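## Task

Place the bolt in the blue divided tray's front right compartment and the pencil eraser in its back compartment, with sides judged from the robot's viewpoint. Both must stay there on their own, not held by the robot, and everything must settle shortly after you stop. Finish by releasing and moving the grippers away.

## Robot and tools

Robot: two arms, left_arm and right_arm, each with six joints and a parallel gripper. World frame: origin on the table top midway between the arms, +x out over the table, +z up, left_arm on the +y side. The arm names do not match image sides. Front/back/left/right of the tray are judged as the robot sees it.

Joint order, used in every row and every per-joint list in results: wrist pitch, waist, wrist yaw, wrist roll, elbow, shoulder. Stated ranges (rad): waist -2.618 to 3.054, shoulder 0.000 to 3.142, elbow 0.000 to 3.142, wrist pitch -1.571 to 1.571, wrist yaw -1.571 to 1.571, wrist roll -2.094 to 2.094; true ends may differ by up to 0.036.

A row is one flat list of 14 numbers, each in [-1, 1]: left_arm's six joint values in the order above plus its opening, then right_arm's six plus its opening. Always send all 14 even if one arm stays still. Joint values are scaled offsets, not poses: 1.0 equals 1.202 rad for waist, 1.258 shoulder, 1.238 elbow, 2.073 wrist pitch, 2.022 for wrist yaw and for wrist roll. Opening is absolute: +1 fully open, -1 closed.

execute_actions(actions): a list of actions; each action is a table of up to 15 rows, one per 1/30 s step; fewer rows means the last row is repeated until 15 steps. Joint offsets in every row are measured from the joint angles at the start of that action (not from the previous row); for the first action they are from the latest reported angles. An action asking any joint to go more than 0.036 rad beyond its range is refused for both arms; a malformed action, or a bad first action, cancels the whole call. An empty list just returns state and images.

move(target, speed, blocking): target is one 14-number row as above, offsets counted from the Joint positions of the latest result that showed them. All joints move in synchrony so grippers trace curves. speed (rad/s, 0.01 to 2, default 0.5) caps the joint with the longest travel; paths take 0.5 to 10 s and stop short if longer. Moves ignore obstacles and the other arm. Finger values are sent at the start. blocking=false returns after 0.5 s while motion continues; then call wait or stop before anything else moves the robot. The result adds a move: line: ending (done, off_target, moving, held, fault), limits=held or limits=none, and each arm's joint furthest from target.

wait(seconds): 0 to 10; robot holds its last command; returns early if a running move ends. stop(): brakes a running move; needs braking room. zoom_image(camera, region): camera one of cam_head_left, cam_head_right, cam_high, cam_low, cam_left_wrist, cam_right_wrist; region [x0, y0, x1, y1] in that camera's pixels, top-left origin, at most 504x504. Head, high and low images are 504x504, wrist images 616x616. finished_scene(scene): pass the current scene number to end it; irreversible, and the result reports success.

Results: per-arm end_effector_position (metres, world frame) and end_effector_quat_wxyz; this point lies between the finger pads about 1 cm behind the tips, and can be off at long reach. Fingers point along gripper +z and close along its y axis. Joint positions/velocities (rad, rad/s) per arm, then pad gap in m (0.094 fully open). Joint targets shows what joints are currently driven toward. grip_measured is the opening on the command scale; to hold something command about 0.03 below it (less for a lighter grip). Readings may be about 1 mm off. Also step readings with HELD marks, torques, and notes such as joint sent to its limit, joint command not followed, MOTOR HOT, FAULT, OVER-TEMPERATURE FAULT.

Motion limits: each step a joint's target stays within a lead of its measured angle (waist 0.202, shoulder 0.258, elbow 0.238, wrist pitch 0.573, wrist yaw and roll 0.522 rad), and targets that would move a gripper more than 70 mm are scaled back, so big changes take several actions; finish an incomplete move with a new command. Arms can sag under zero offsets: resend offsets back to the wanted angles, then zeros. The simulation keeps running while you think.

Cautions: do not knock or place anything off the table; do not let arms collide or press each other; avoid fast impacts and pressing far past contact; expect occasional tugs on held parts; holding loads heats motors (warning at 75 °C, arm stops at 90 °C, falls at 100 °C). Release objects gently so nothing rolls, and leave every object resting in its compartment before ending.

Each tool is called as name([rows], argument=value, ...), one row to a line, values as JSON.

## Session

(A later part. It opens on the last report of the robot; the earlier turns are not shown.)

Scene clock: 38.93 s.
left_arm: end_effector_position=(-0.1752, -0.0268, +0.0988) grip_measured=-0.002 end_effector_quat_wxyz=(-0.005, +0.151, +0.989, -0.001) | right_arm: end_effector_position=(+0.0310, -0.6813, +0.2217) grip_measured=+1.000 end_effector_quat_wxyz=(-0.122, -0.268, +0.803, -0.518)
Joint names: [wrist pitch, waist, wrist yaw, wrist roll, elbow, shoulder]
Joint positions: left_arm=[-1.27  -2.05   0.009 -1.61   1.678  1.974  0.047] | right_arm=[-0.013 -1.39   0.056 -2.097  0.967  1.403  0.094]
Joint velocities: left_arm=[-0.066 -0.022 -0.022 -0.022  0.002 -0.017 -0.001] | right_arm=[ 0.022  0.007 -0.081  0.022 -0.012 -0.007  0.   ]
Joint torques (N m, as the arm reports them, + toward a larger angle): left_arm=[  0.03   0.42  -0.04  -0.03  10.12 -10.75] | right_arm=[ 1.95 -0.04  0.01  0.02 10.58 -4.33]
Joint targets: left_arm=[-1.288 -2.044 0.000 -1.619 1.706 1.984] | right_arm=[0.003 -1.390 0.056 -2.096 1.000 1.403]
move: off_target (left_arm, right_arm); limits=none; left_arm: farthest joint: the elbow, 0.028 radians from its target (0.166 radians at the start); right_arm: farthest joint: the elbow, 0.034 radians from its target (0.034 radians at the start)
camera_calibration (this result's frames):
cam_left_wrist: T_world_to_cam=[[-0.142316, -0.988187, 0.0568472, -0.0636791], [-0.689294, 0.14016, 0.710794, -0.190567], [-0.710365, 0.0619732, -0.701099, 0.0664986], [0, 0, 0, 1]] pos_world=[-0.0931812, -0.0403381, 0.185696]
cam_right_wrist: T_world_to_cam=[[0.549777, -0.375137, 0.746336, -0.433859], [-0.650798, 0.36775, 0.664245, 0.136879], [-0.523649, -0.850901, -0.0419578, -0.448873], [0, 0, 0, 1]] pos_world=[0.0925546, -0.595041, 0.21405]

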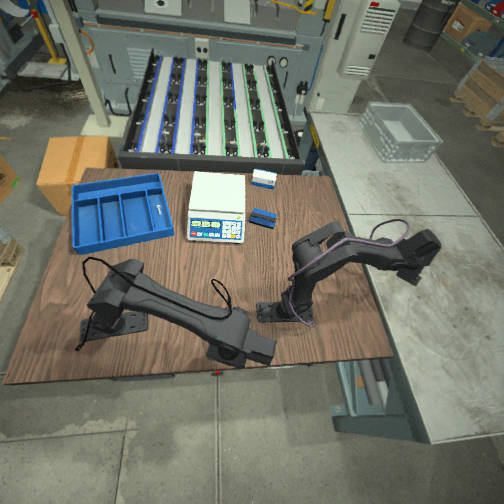

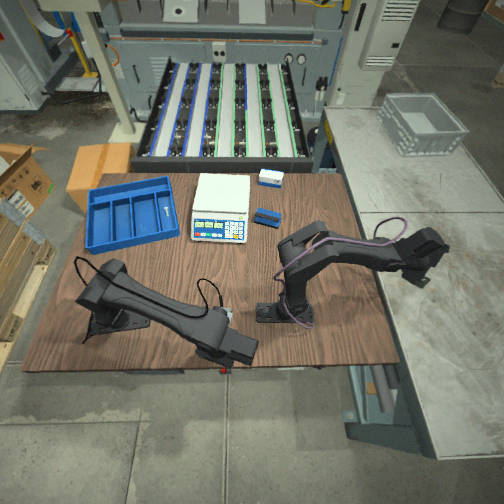

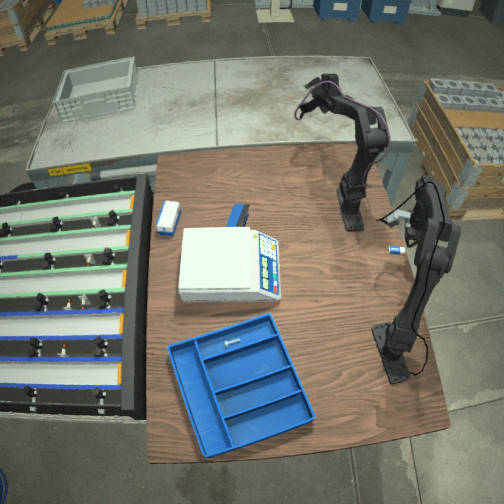

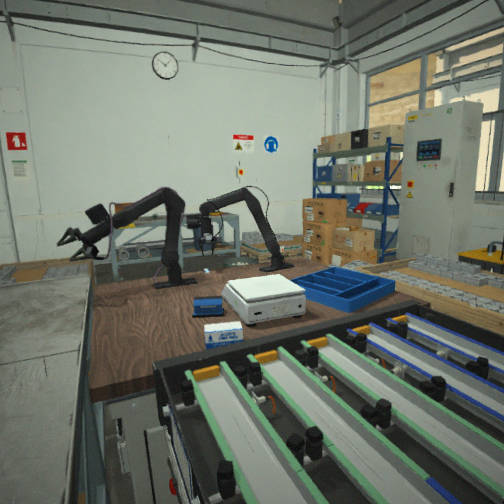

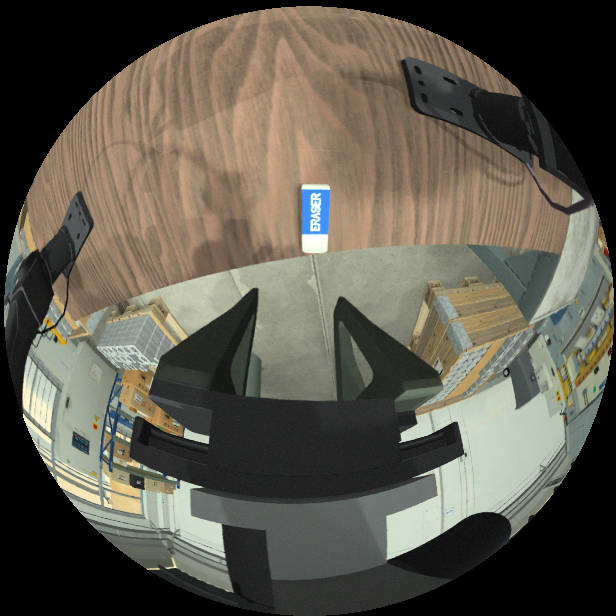

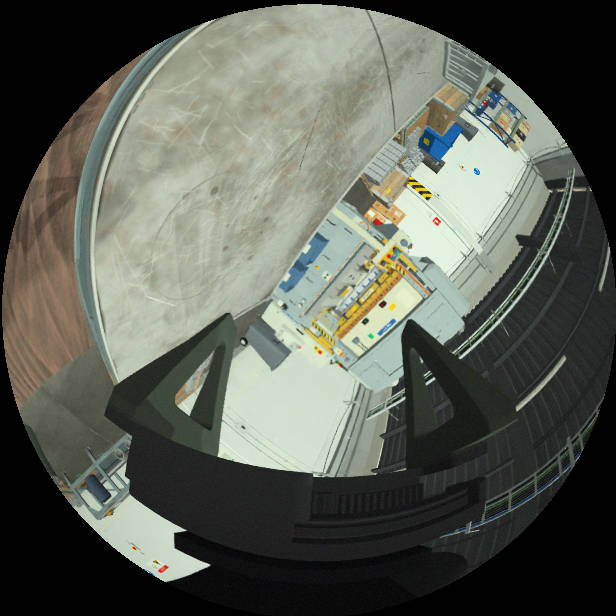

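move(target=[0.095,0.042,-0.004,-0.051,-0.09,0.083,0.0, 0.008,0,0,0,0.027,0,1], speed=0.3)

zoom_image(camera="cam_left_wrist", region=[200, 160, 420, 380])

Scene clock: 40.90 s.
left_arm: end_effector_position=(-0.1635, -0.0465, +0.0406) grip_measured=-0.002 end_effector_quat_wxyz=(-0.005, +0.082, +0.997, -0.002) | right_arm: end_effector_position=(+0.0310, -0.6813, +0.2218) grip_measured=+1.000 end_effector_quat_wxyz=(-0.122, -0.268, +0.803, -0.518)
Joint names: [wrist pitch, waist, wrist yaw, wrist roll, elbow, shoulder]
Joint positions: left_arm=[-1.077 -2.005  0.009 -1.704  1.579  2.066  0.047] | right_arm=[-0.013 -1.39   0.056 -2.098  0.967  1.403  0.094]
Joint velocities: left_arm=[-0.007 -0.017 -0.066 -0.037  0.002 -0.017  0.001] | right_arm=[0.037 0.007 0.037 0.037 0.007 0.012 0.   ]
Joint torques (N m, as the arm reports them, + toward a larger angle): left_arm=[  0.21   0.56  -0.03  -0.08   6.58 -11.25] | right_arm=[ 1.95 -0.05  0.01  0.01 10.58 -4.34]
Joint targets: left_arm=[-1.073 -1.999 0.001 -1.713 1.566 2.079] | right_arm=[0.003 -1.390 0.056 -2.097 1.000 1.403]
move: off_target (right_arm); limits=none; left_arm: farthest joint: the shoulder, 0.012 radians from its target (0.104 radians at the start); right_arm: farthest joint: the elbow, 0.034 radians from its target (0.034 radians at the start)
camera_calibration (this result's frames):
cam_left_wrist: T_world_to_cam=[[-0.00413775, -0.998346, 0.0573477, -0.0561194], [-0.701585, 0.0437634, 0.711241, -0.144925], [-0.712574, -0.0372913, -0.700605, 0.0302329], [0, 0, 0, 1]] pos_world=[-0.0803661, -0.0485567, 0.127476]
cam_right_wrist: T_world_to_cam=[[0.550368, -0.374627, 0.746157, -0.433573], [-0.650504, 0.367827, 0.664491, 0.13683], [-0.523393, -0.851092, -0.041256, -0.449195], [0, 0, 0, 1]] pos_world=[0.0925275, -0.595065, 0.214058]

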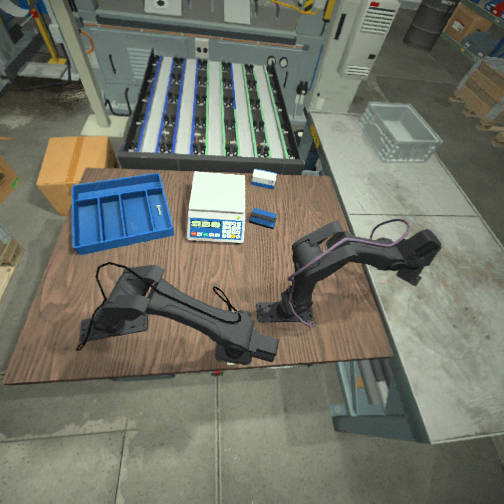

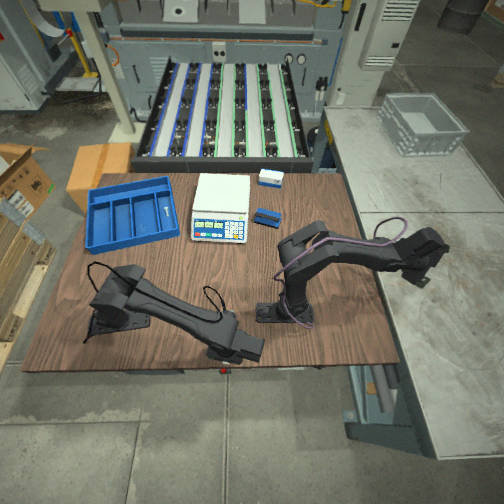

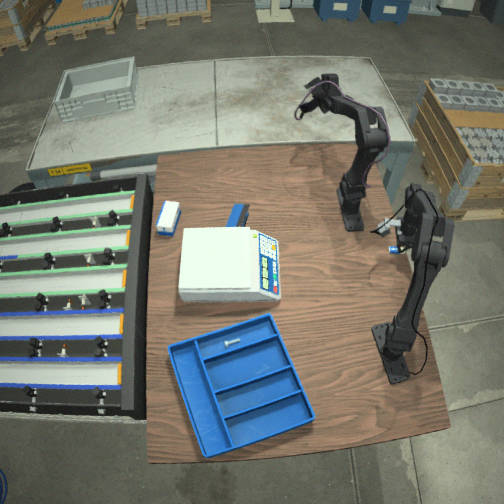

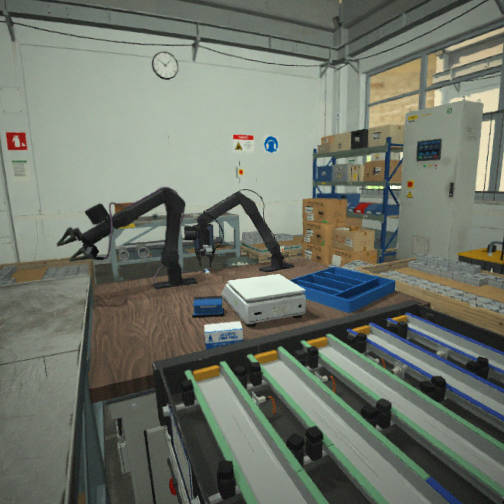

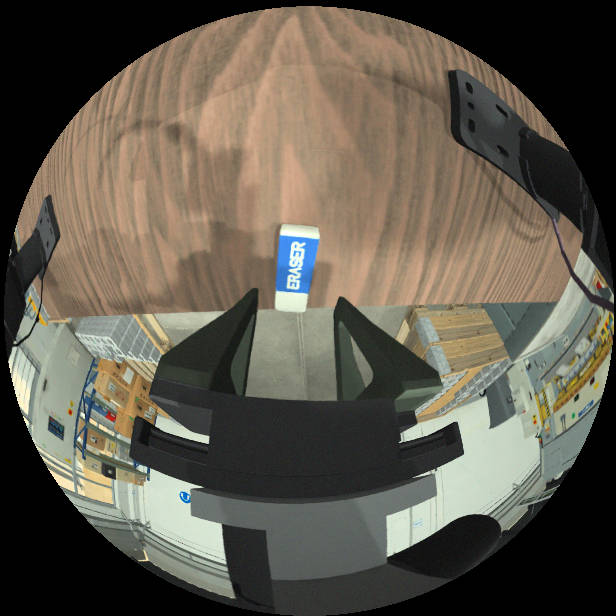

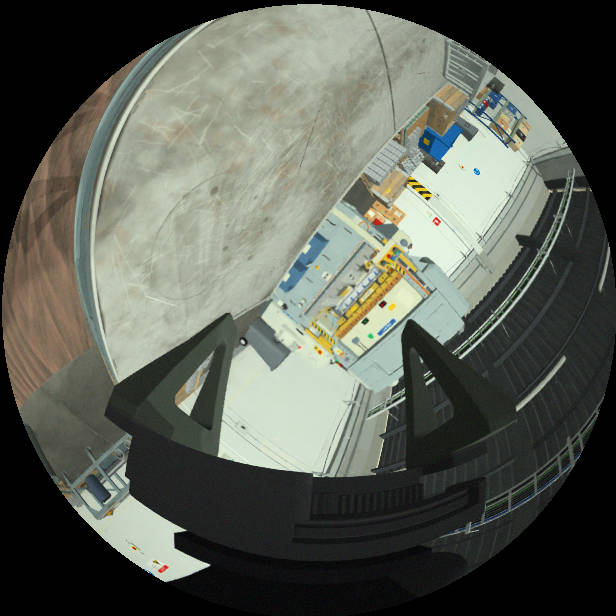

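Region (200, 160, 420, 380) of cam_left_wrist's 616x616 image, scaled by 2.291, with more detail than that image has.

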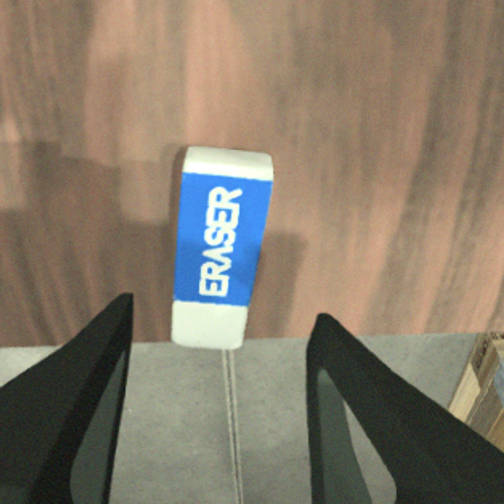

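move(target=[0.047,0.010,-0.004,-0.004,-0.075,0.019,0.0, 0.008,0,0,0,0.027,0,1], speed=0.1)

zoom_image(camera="cam_left_wrist", region=[200, 160, 420, 380])

Scene clock: 42.63 s.
left_arm: end_effector_position=(-0.1610, -0.0457, +0.0220) grip_measured=-0.002 end_effector_quat_wxyz=(-0.007, +0.079, +0.997, -0.010) | right_arm: end_effector_position=(+0.0310, -0.6813, +0.2218) grip_measured=+1.000 end_effector_quat_wxyz=(-0.122, -0.269, +0.803, -0.518)
Joint names: [wrist pitch, waist, wrist yaw, wrist roll, elbow, shoulder]
Joint positions: left_arm=[-0.983 -2.     0.009 -1.704  1.501  2.066  0.047] | right_arm=[-0.013 -1.39   0.056 -2.099  0.967  1.403  0.094]
Joint velocities: left_arm=[ 0.037  0.022  0.007 -0.007 -0.012  0.007  0.   ] | right_arm=[-0.007  0.032  0.066  0.037  0.002 -0.012  0.   ]
Joint torques (N m, as the arm reports them, + toward a larger angle): left_arm=[ 0.21  0.56 -0.04 -0.02  5.98 -9.97] | right_arm=[ 1.95 -0.04  0.    0.01 10.6  -4.36]
Joint targets: left_arm=[-0.979 -1.993 0.001 -1.712 1.486 2.090] | right_arm=[0.003 -1.390 0.056 -2.098 1.000 1.403]
move: off_target (left_arm, right_arm); limits=none; left_arm: farthest joint: the shoulder, 0.023 radians from its target (0.023 radians at the start); right_arm: farthest joint: the elbow, 0.034 radians from its target (0.034 radians at the start)
camera_calibration (this result's frames):
cam_left_wrist: T_world_to_cam=[[0.00149388, -0.997356, 0.0726528, -0.0535704], [-0.698522, 0.0509487, 0.713772, -0.129199], [-0.715587, -0.0518159, -0.696599, 0.0176791], [0, 0, 0, 1]] pos_world=[-0.0775171, -0.0459302, 0.108426]
cam_right_wrist: T_world_to_cam=[[0.551003, -0.374398, 0.745803, -0.433358], [-0.65017, 0.367653, 0.664913, 0.136608], [-0.523139, -0.851268, -0.0408445, -0.449414], [0, 0, 0, 1]] pos_world=[0.0924937, -0.595045, 0.214011]

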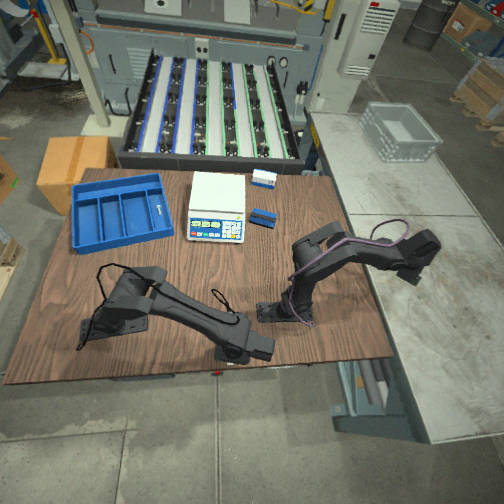

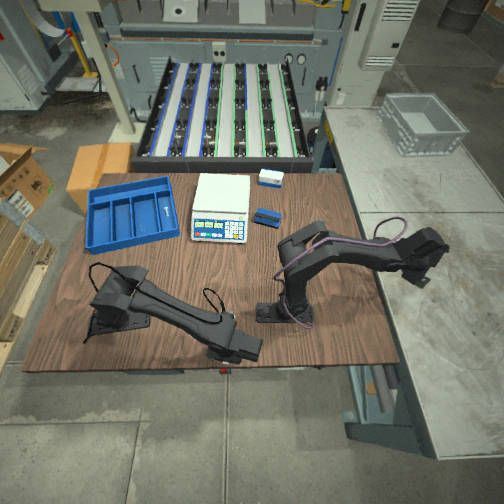

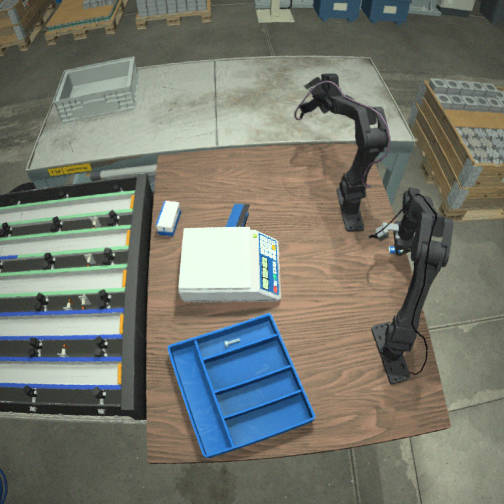

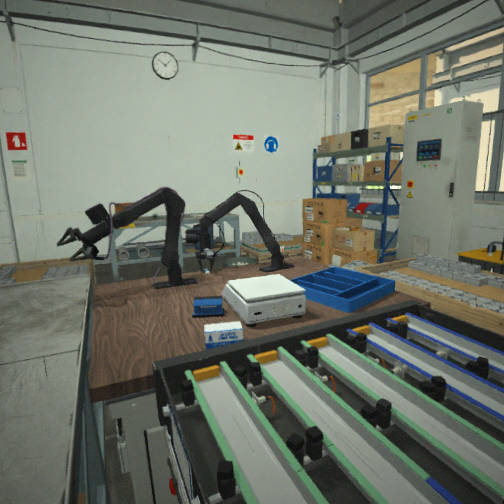

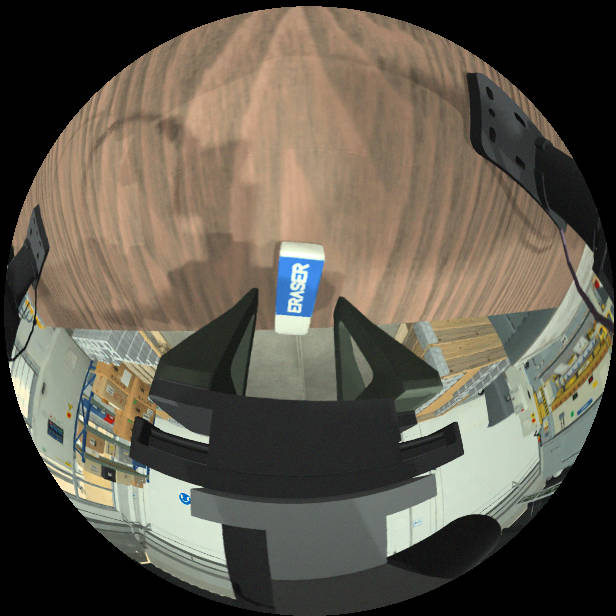

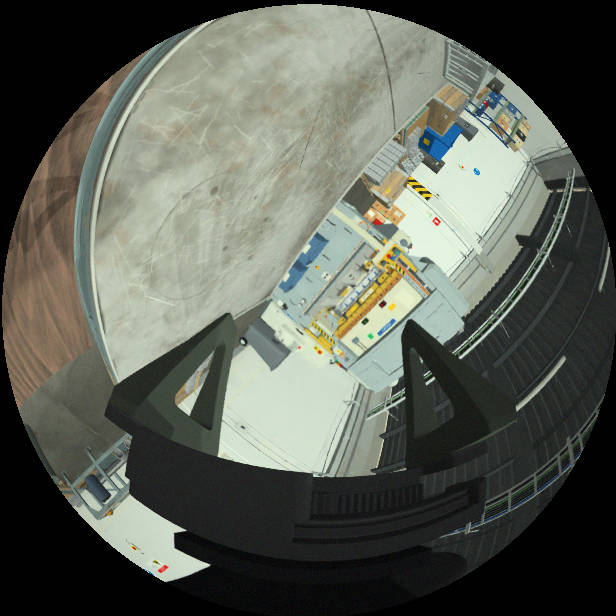

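Region (200, 160, 420, 380) of cam_left_wrist's 616x616 image, scaled by 2.291, with more detail than that image has.

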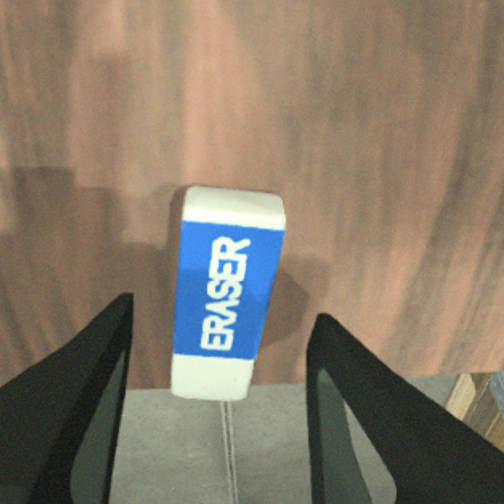

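move(target=[0.016,0.004,-0.004,-0.004,-0.036,0.012,0.0, 0.008,0,0,0,0.027,0,1], speed=0.06)

Scene clock: 43.70 s.
left_arm: end_effector_position=(-0.1603, -0.0431, +0.0155) grip_measured=-0.002 end_effector_quat_wxyz=(-0.007, +0.079, +0.997, -0.009) | right_arm: end_effector_position=(+0.0310, -0.6813, +0.2219) grip_measured=+1.000 end_effector_quat_wxyz=(-0.123, -0.269, +0.803, -0.518)
Joint names: [wrist pitch, waist, wrist yaw, wrist roll, elbow, shoulder]
Joint positions: left_arm=[-0.958 -2.     0.009 -1.704  1.474  2.066  0.047] | right_arm=[-0.012 -1.39   0.056 -2.099  0.967  1.403  0.094]
Joint velocities: left_arm=[-0.051  0.007  0.051 -0.022 -0.002  0.007 -0.001] | right_arm=[-0.051 -0.002 -0.037 -0.007  0.002  0.007  0.   ]
Joint torques (N m, as the arm reports them, + toward a larger angle): left_arm=[  0.28   0.24  -0.04  -0.07   5.75 -10.81] | right_arm=[ 1.94 -0.03  0.01  0.01 10.57 -4.33]
Joint targets: left_arm=[-0.950 -1.995 0.001 -1.712 1.457 2.082] | right_arm=[0.004 -1.390 0.056 -2.099 1.000 1.403]
move: off_target (right_arm); limits=none; left_arm: farthest joint: the elbow, 0.018 radians from its target (0.045 radians at the start); right_arm: farthest joint: the elbow, 0.034 radians from its target (0.034 radians at the start)
camera_calibration (this result's frames):
cam_left_wrist: T_world_to_cam=[[0.00146229, -0.997461, 0.0711959, -0.0505615], [-0.698836, 0.0499059, 0.713539, -0.124282], [-0.715281, -0.0507977, -0.696989, 0.0139601], [0, 0, 0, 1]] pos_world=[-0.0767932, -0.0435216, 0.10201]
cam_right_wrist: T_world_to_cam=[[0.551593, -0.373888, 0.745622, -0.433071], [-0.649875, 0.367731, 0.665159, 0.136559], [-0.522883, -0.851459, -0.0401428, -0.449736], [0, 0, 0, 1]] pos_world=[0.0924665, -0.595069, 0.21402]

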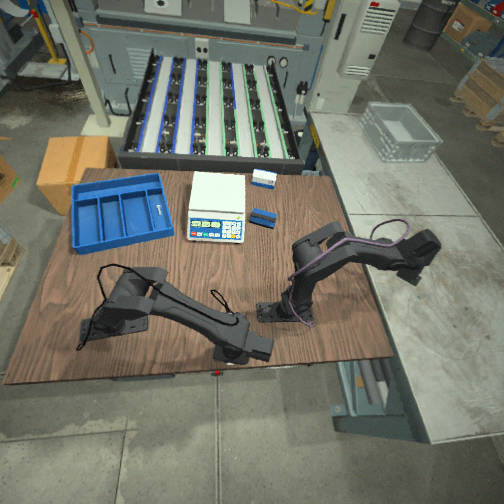

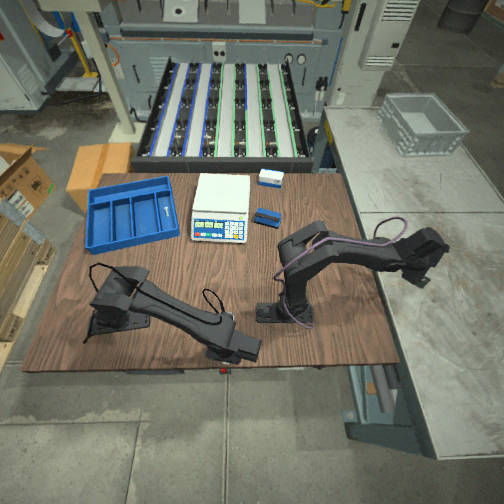

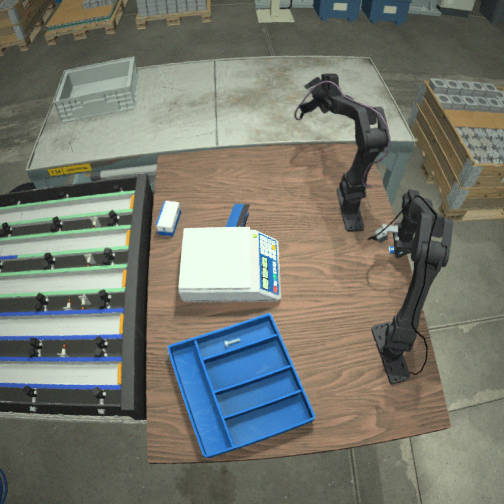

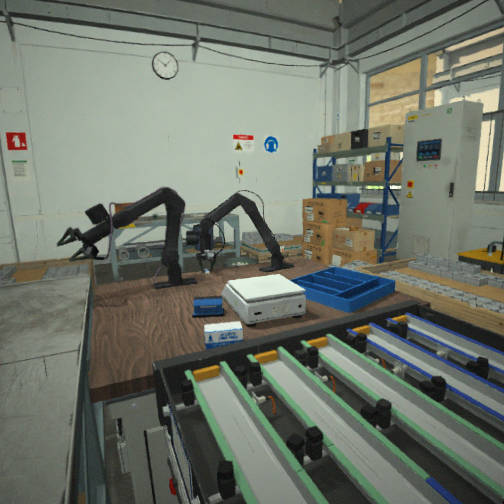

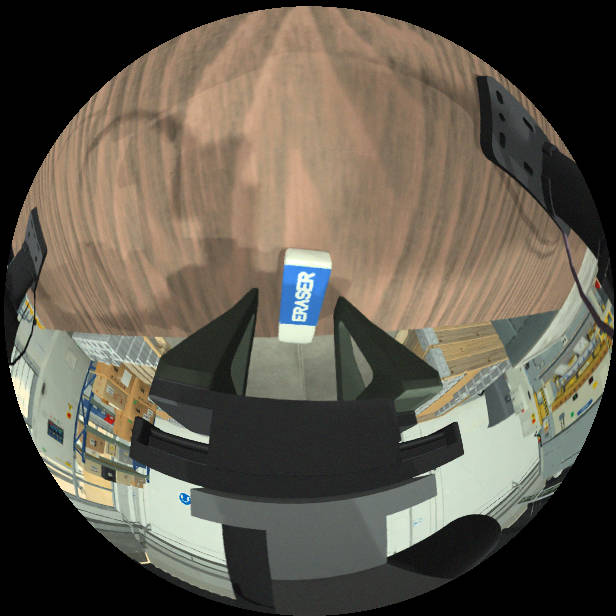

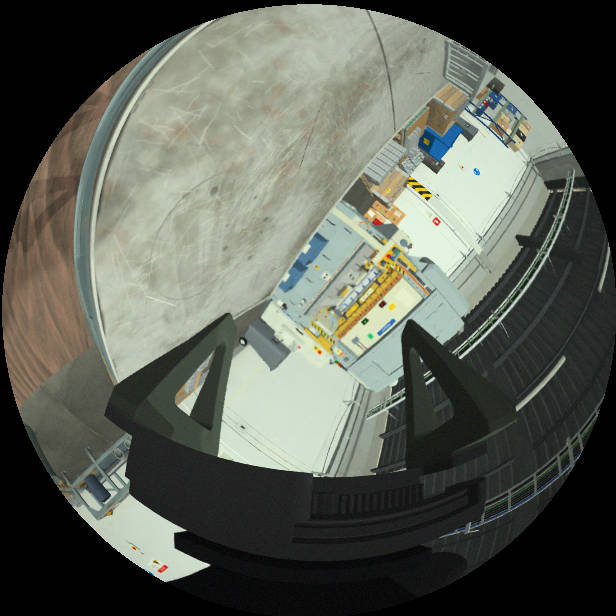

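execute_actions([
  [[0.004,0.004,-0.004,-0.004,-0.008,0.01,-0.2, 0.008,0,0,0,0.027,0,1],[0.004,0.004,-0.004,-0.004,-0.008,0.01,-0.3, 0.008,0,0,0,0.027,0,1],[0.004,0.004,-0.004,-0.004,-0.008,0.01,-0.4, 0.008,0,0,0,0.027,0,1],[0.004,0.004,-0.004,-0.004,-0.008,0.01,-0.45, 0.008,0,0,0,0.027,0,1],[0.004,0.004,-0.004,-0.004,-0.008,0.01,-0.5, 0.008,0,0,0,0.027,0,1],[0.004,0.004,-0.004,-0.004,-0.008,0.01,-0.53, 0.008,0,0,0,0.027,0,1],[0.004,0.004,-0.004,-0.004,-0.008,0.01,-0.56, 0.008,0,0,0,0.027,0,1],[0.004,0.004,-0.004,-0.004,-0.008,0.01,-0.6, 0.008,0,0,0,0.027,0,1]],
  [[0.004,0.004,-0.004,-0.004,-0.008,0.01,-0.6, 0.008,0,0,0,0.027,0,1]],
])

Scene clock: 44.87 s.
left_arm: end_effector_position=(-0.1609, -0.0451, +0.0156) grip_measured=-0.570 end_effector_quat_wxyz=(-0.008, +0.079, +0.997, -0.013) | right_arm: end_effector_position=(+0.0310, -0.6814, +0.2220) grip_measured=+1.000 end_effector_quat_wxyz=(-0.123, -0.270, +0.802, -0.518)
Joint names: [wrist pitch, waist, wrist yaw, wrist roll, elbow, shoulder]
Joint positions: left_arm=[-0.949 -2.     0.009 -1.704  1.474  2.066  0.02 ] | right_arm=[-0.012 -1.39   0.056 -2.101  0.967  1.403  0.094]
Joint velocities: left_arm=[-0.051 -0.002  0.007 -0.007 -0.002 -0.007 -0.   ] | right_arm=[-0.037 -0.007  0.022  0.007 -0.007  0.012  0.   ]
Joint torques (N m, as the arm reports them, + toward a larger angle): left_arm=[  0.25   0.31  -0.01  -0.05   6.53 -11.2 ] | right_arm=[ 1.94 -0.01  0.01  0.01 10.59 -4.33]
Joint targets: left_arm=[-0.945 -1.995 0.001 -1.712 1.464 2.079] | right_arm=[0.004 -1.390 0.056 -2.100 1.000 1.403]
Step readings (joint positions; steps 1 to 15: 1st action; 16 to 30: 2nd action):
0: left_arm=[-0.958 -2.000 0.009 -1.704 1.474 2.066] | right_arm=[-0.012 -1.390 0.056 -2.099 0.967 1.403]
1: left_arm=[-0.958 -2.000 0.009 -1.704 1.474 2.066] | right_arm=[-0.012 -1.390 0.056 -2.099 0.967 1.403]
2: left_arm=[-0.957 -2.000 0.009 -1.704 1.474 2.066] | right_arm=[-0.012 -1.390 0.056 -2.100 0.967 1.403]
4: left_arm=[-0.957 -2.000 0.009 -1.704 1.474 2.066] | right_arm=[-0.012 -1.390 0.056 -2.100 0.967 1.403]
8: left_arm=[-0.955 -2.000 0.009 -1.704 1.474 2.066] | right_arm=[-0.012 -1.390 0.056 -2.100 0.967 1.403]
15: left_arm=[-0.953 -2.000 0.009 -1.704 1.474 2.066] | right_arm=[-0.012 -1.390 0.056 -2.100 0.967 1.403]
16: left_arm=[-0.953 -2.000 0.009 -1.704 1.474 2.066] | right_arm=[-0.012 -1.390 0.056 -2.100 0.967 1.403]
17: left_arm=[-0.952 -2.000 0.009 -1.704 1.474 2.066] | right_arm=[-0.012 -1.390 0.056 -2.101 0.967 1.403]
19: left_arm=[-0.951 -2.000 0.009 -1.704 1.474 2.066] | right_arm=[-0.012 -1.390 0.056 -2.101 0.967 1.403]
23: left_arm=[-0.950 -2.000 0.009 -1.704 1.474 2.066] | right_arm=[-0.012 -1.390 0.056 -2.101 0.967 1.403]
30: Joint positions above
camera_calibration (this result's frames):
cam_left_wrist: T_world_to_cam=[[0.00202482, -0.996857, 0.0792, -0.0525636], [-0.697125, 0.0553753, 0.714808, -0.124135], [-0.716947, -0.0566597, -0.694821, 0.012898], [0, 0, 0, 1]] pos_world=[-0.0771842, -0.0447935, 0.101858]
cam_right_wrist: T_world_to_cam=[[0.552818, -0.373149, 0.745086, -0.432568], [-0.649246, 0.367635, 0.665826, 0.136289], [-0.522372, -0.851824, -0.0390299, -0.450276], [0, 0, 0, 1]] pos_world=[0.0924054, -0.595073, 0.213981]

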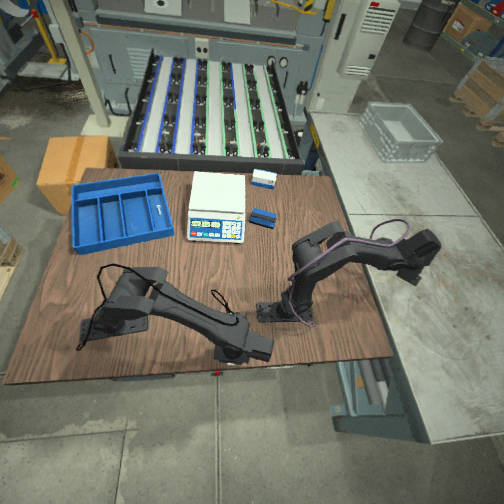

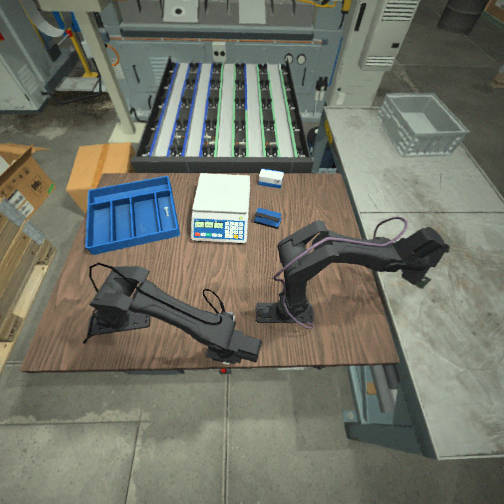

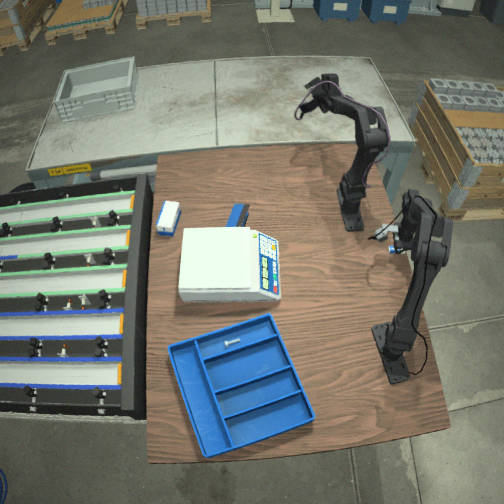

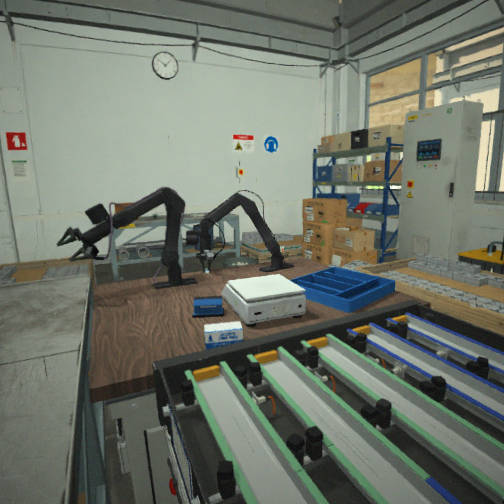

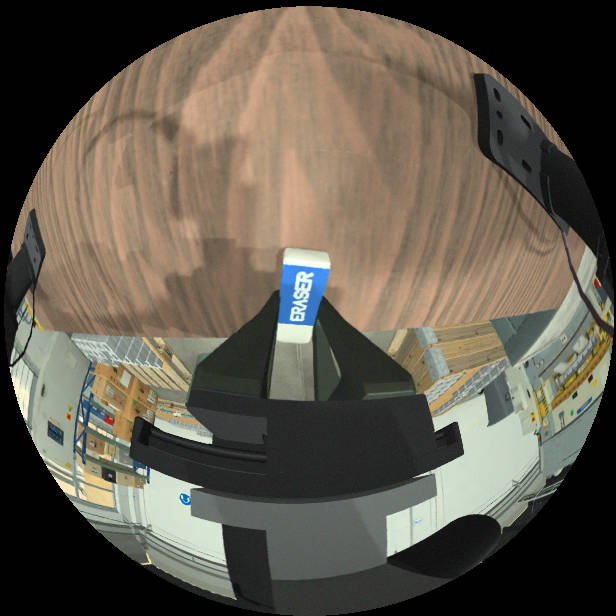

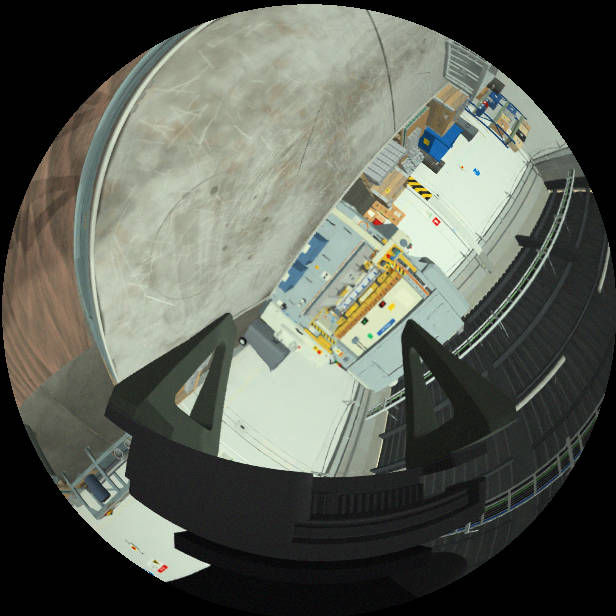

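move(target=[-0.121,0.333,-0.004,0,0.037,-0.45,-0.6, 0.008,0,0,0,0.027,0,1], speed=0.6)

Scene clock: 46.90 s.
left_arm: end_effector_position=(-0.0126, -0.0133, +0.2115) grip_measured=-0.570 end_effector_quat_wxyz=(-0.007, -0.116, +0.974, -0.193) | right_arm: end_effector_position=(+0.0310, -0.6814, +0.2220) grip_measured=+1.000 end_effector_quat_wxyz=(-0.123, -0.270, +0.802, -0.518)
Joint names: [wrist pitch, waist, wrist yaw, wrist roll, elbow, shoulder]
Joint positions: left_arm=[-1.179 -1.602  0.009 -1.704  1.506  1.508  0.02 ] | right_arm=[-0.012 -1.39   0.056 -2.102  0.967  1.403  0.094]
Joint velocities: left_arm=[-0.022 -0.027  0.007 -0.066 -0.012  0.002  0.   ] | right_arm=[-0.095 -0.002  0.007 -0.051  0.002  0.012  0.   ]
Joint torques (N m, as the arm reports them, + toward a larger angle): left_arm=[ 0.72  0.22 -0.03  0.02  9.43 -7.98] | right_arm=[ 1.94 -0.01  0.02  0.02 10.58 -4.35]
Joint targets: left_arm=[-1.200 -1.599 0.001 -1.704 1.520 1.500] | right_arm=[0.004 -1.390 0.056 -2.101 1.000 1.403]
move: off_target (left_arm, right_arm); limits=none; left_arm: farthest joint: the wrist pitch, 0.021 radians from its target (0.250 radians at the start); right_arm: farthest joint: the elbow, 0.034 radians from its target (0.034 radians at the start)
camera_calibration (this result's frames):
cam_left_wrist: T_world_to_cam=[[0.37837, -0.829856, 0.410092, -0.0996858], [-0.691966, 0.0406917, 0.720782, -0.164006], [-0.614833, -0.556492, -0.558836, 0.222987], [0, 0, 0, 1]] pos_world=[0.061331, 0.048039, 0.283706]
cam_right_wrist: T_world_to_cam=[[0.553451, -0.372919, 0.74473, -0.432353], [-0.648911, 0.367463, 0.666247, 0.136068], [-0.522117, -0.851999, -0.0386189, -0.450494], [0, 0, 0, 1]] pos_world=[0.0923714, -0.595053, 0.213934]

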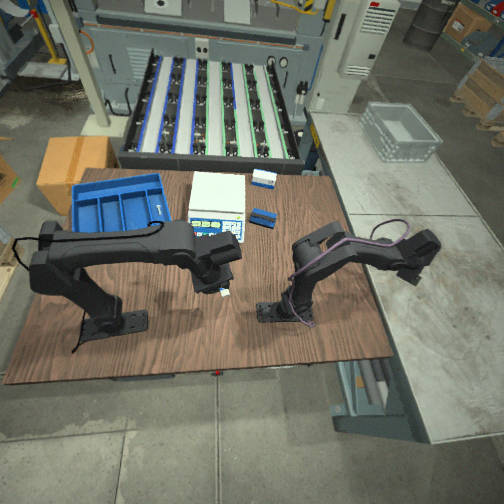

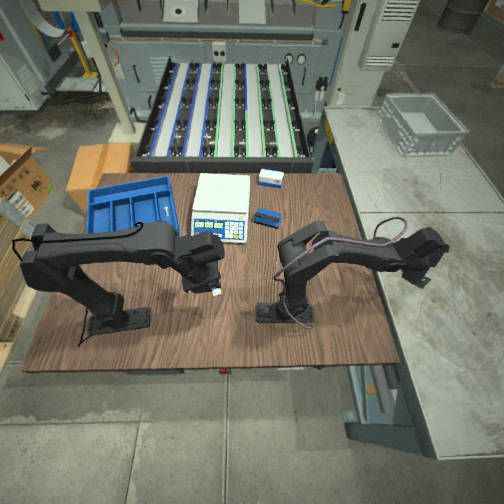

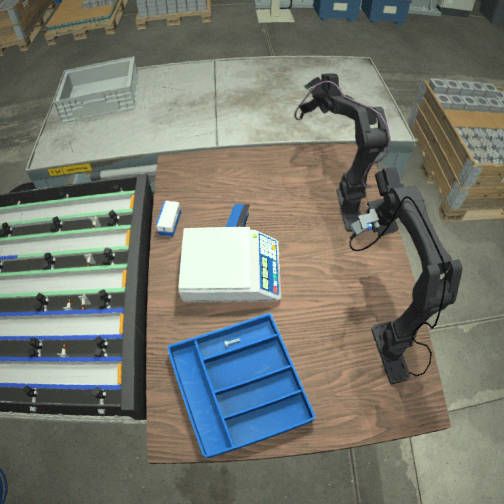

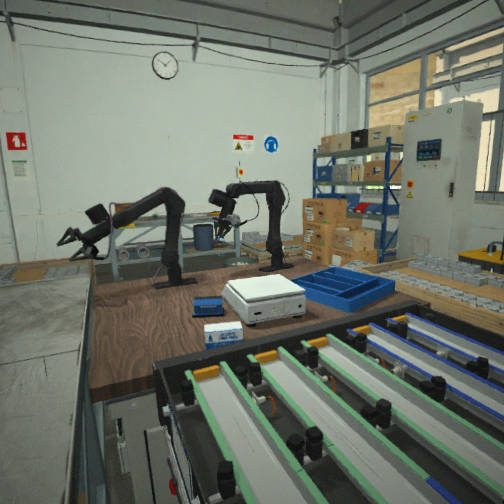

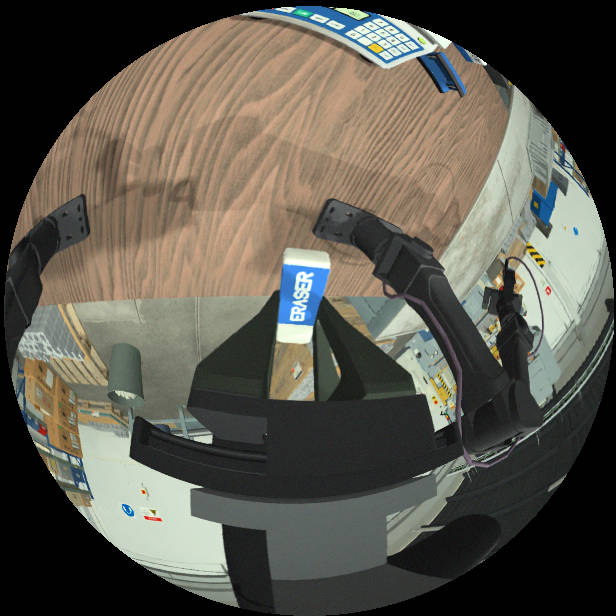

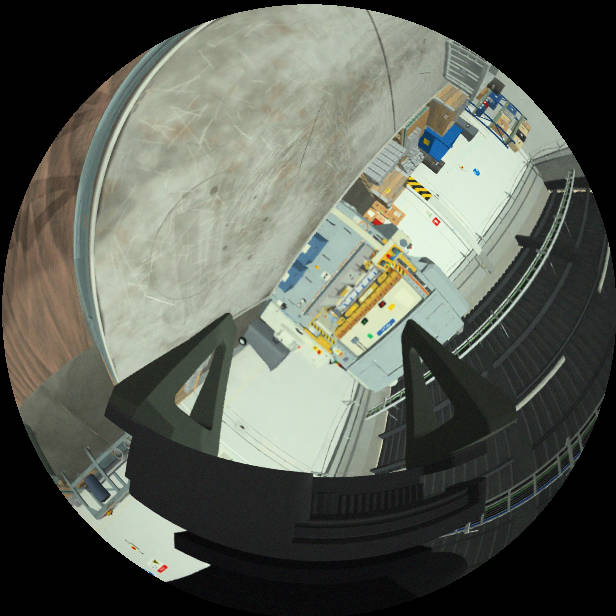

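move(target=[-0.01,0.98,-0.004,0.02,0.012,-0.006,-0.6, 0.008,0,0,0,0.027,0,1], speed=1.0)

Scene clock: 48.67 s.
left_arm: end_effector_position=(+0.2804, +0.2302, +0.2115) grip_measured=-0.570 end_effector_quat_wxyz=(+0.105, -0.627, +0.755, -0.162) | right_arm: end_effector_position=(+0.0310, -0.6814, +0.2221) grip_measured=+1.000 end_effector_quat_wxyz=(-0.123, -0.270, +0.802, -0.518)
Joint names: [wrist pitch, waist, wrist yaw, wrist roll, elbow, shoulder]
Joint positions: left_arm=[-1.18  -0.425  0.005 -1.675  1.506  1.508  0.02 ] | right_arm=[-0.012 -1.39   0.056 -2.102  0.967  1.403  0.094]
Joint velocities: left_arm=[-0.022  0.012 -0.066  0.051  0.022 -0.002  0.001] | right_arm=[-0.007  0.002 -0.037  0.022 -0.017 -0.007  0.   ]
Joint torques (N m, as the arm reports them, + toward a larger angle): left_arm=[ 0.73  0.24  0.01  0.15  9.61 -7.75] | right_arm=[ 1.94 -0.02  0.    0.02 10.62 -4.34]
Joint targets: left_arm=[-1.200 -0.424 0.001 -1.664 1.521 1.501] | right_arm=[0.005 -1.390 0.056 -2.102 1.000 1.403]
move: off_target (right_arm); limits=none; left_arm: farthest joint: the wrist pitch, 0.020 radians from its target (0.020 radians at the start); right_arm: farthest joint: the elbow, 0.034 radians from its target (0.034 radians at the start)
camera_calibration (this result's frames):
cam_left_wrist: T_world_to_cam=[[0.91029, 0.00160364, 0.413968, -0.34984], [-0.32211, -0.625396, 0.710722, 0.0806599], [0.260034, -0.780306, -0.568775, 0.346981], [0, 0, 0, 1]] pos_world=[0.25421, 0.321757, 0.28485]
cam_right_wrist: T_world_to_cam=[[0.554041, -0.372409, 0.744547, -0.432065], [-0.648615, 0.367541, 0.666492, 0.13602], [-0.52186, -0.852188, -0.0379173, -0.450815], [0, 0, 0, 1]] pos_world=[0.0923441, -0.595077, 0.213943]

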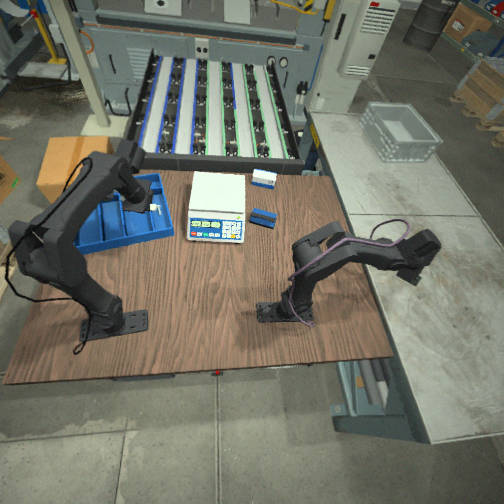

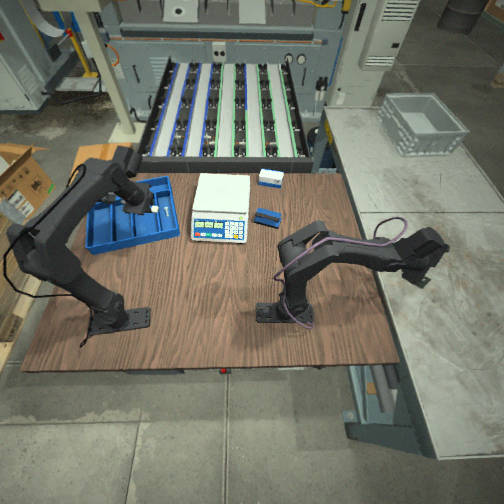

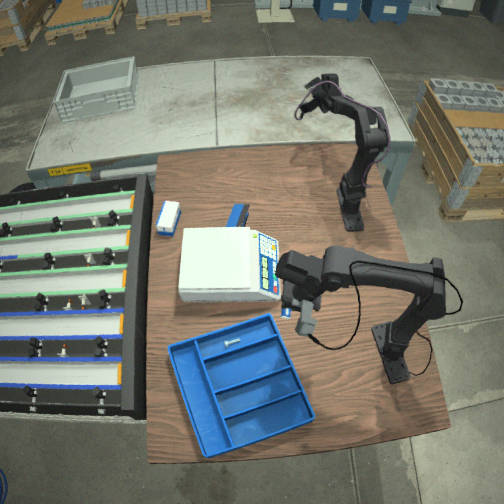

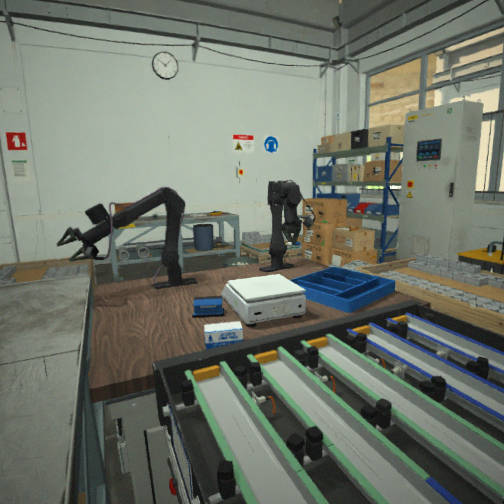

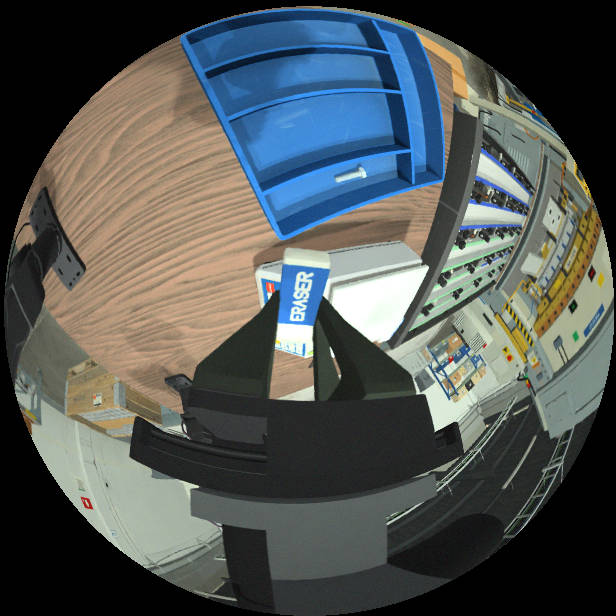

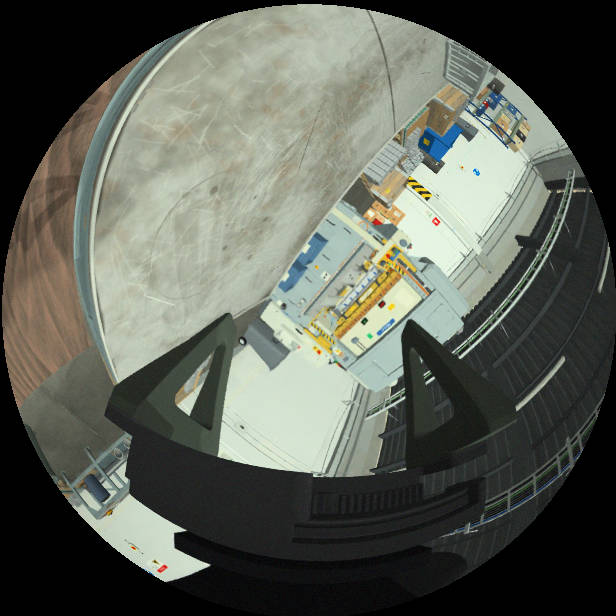

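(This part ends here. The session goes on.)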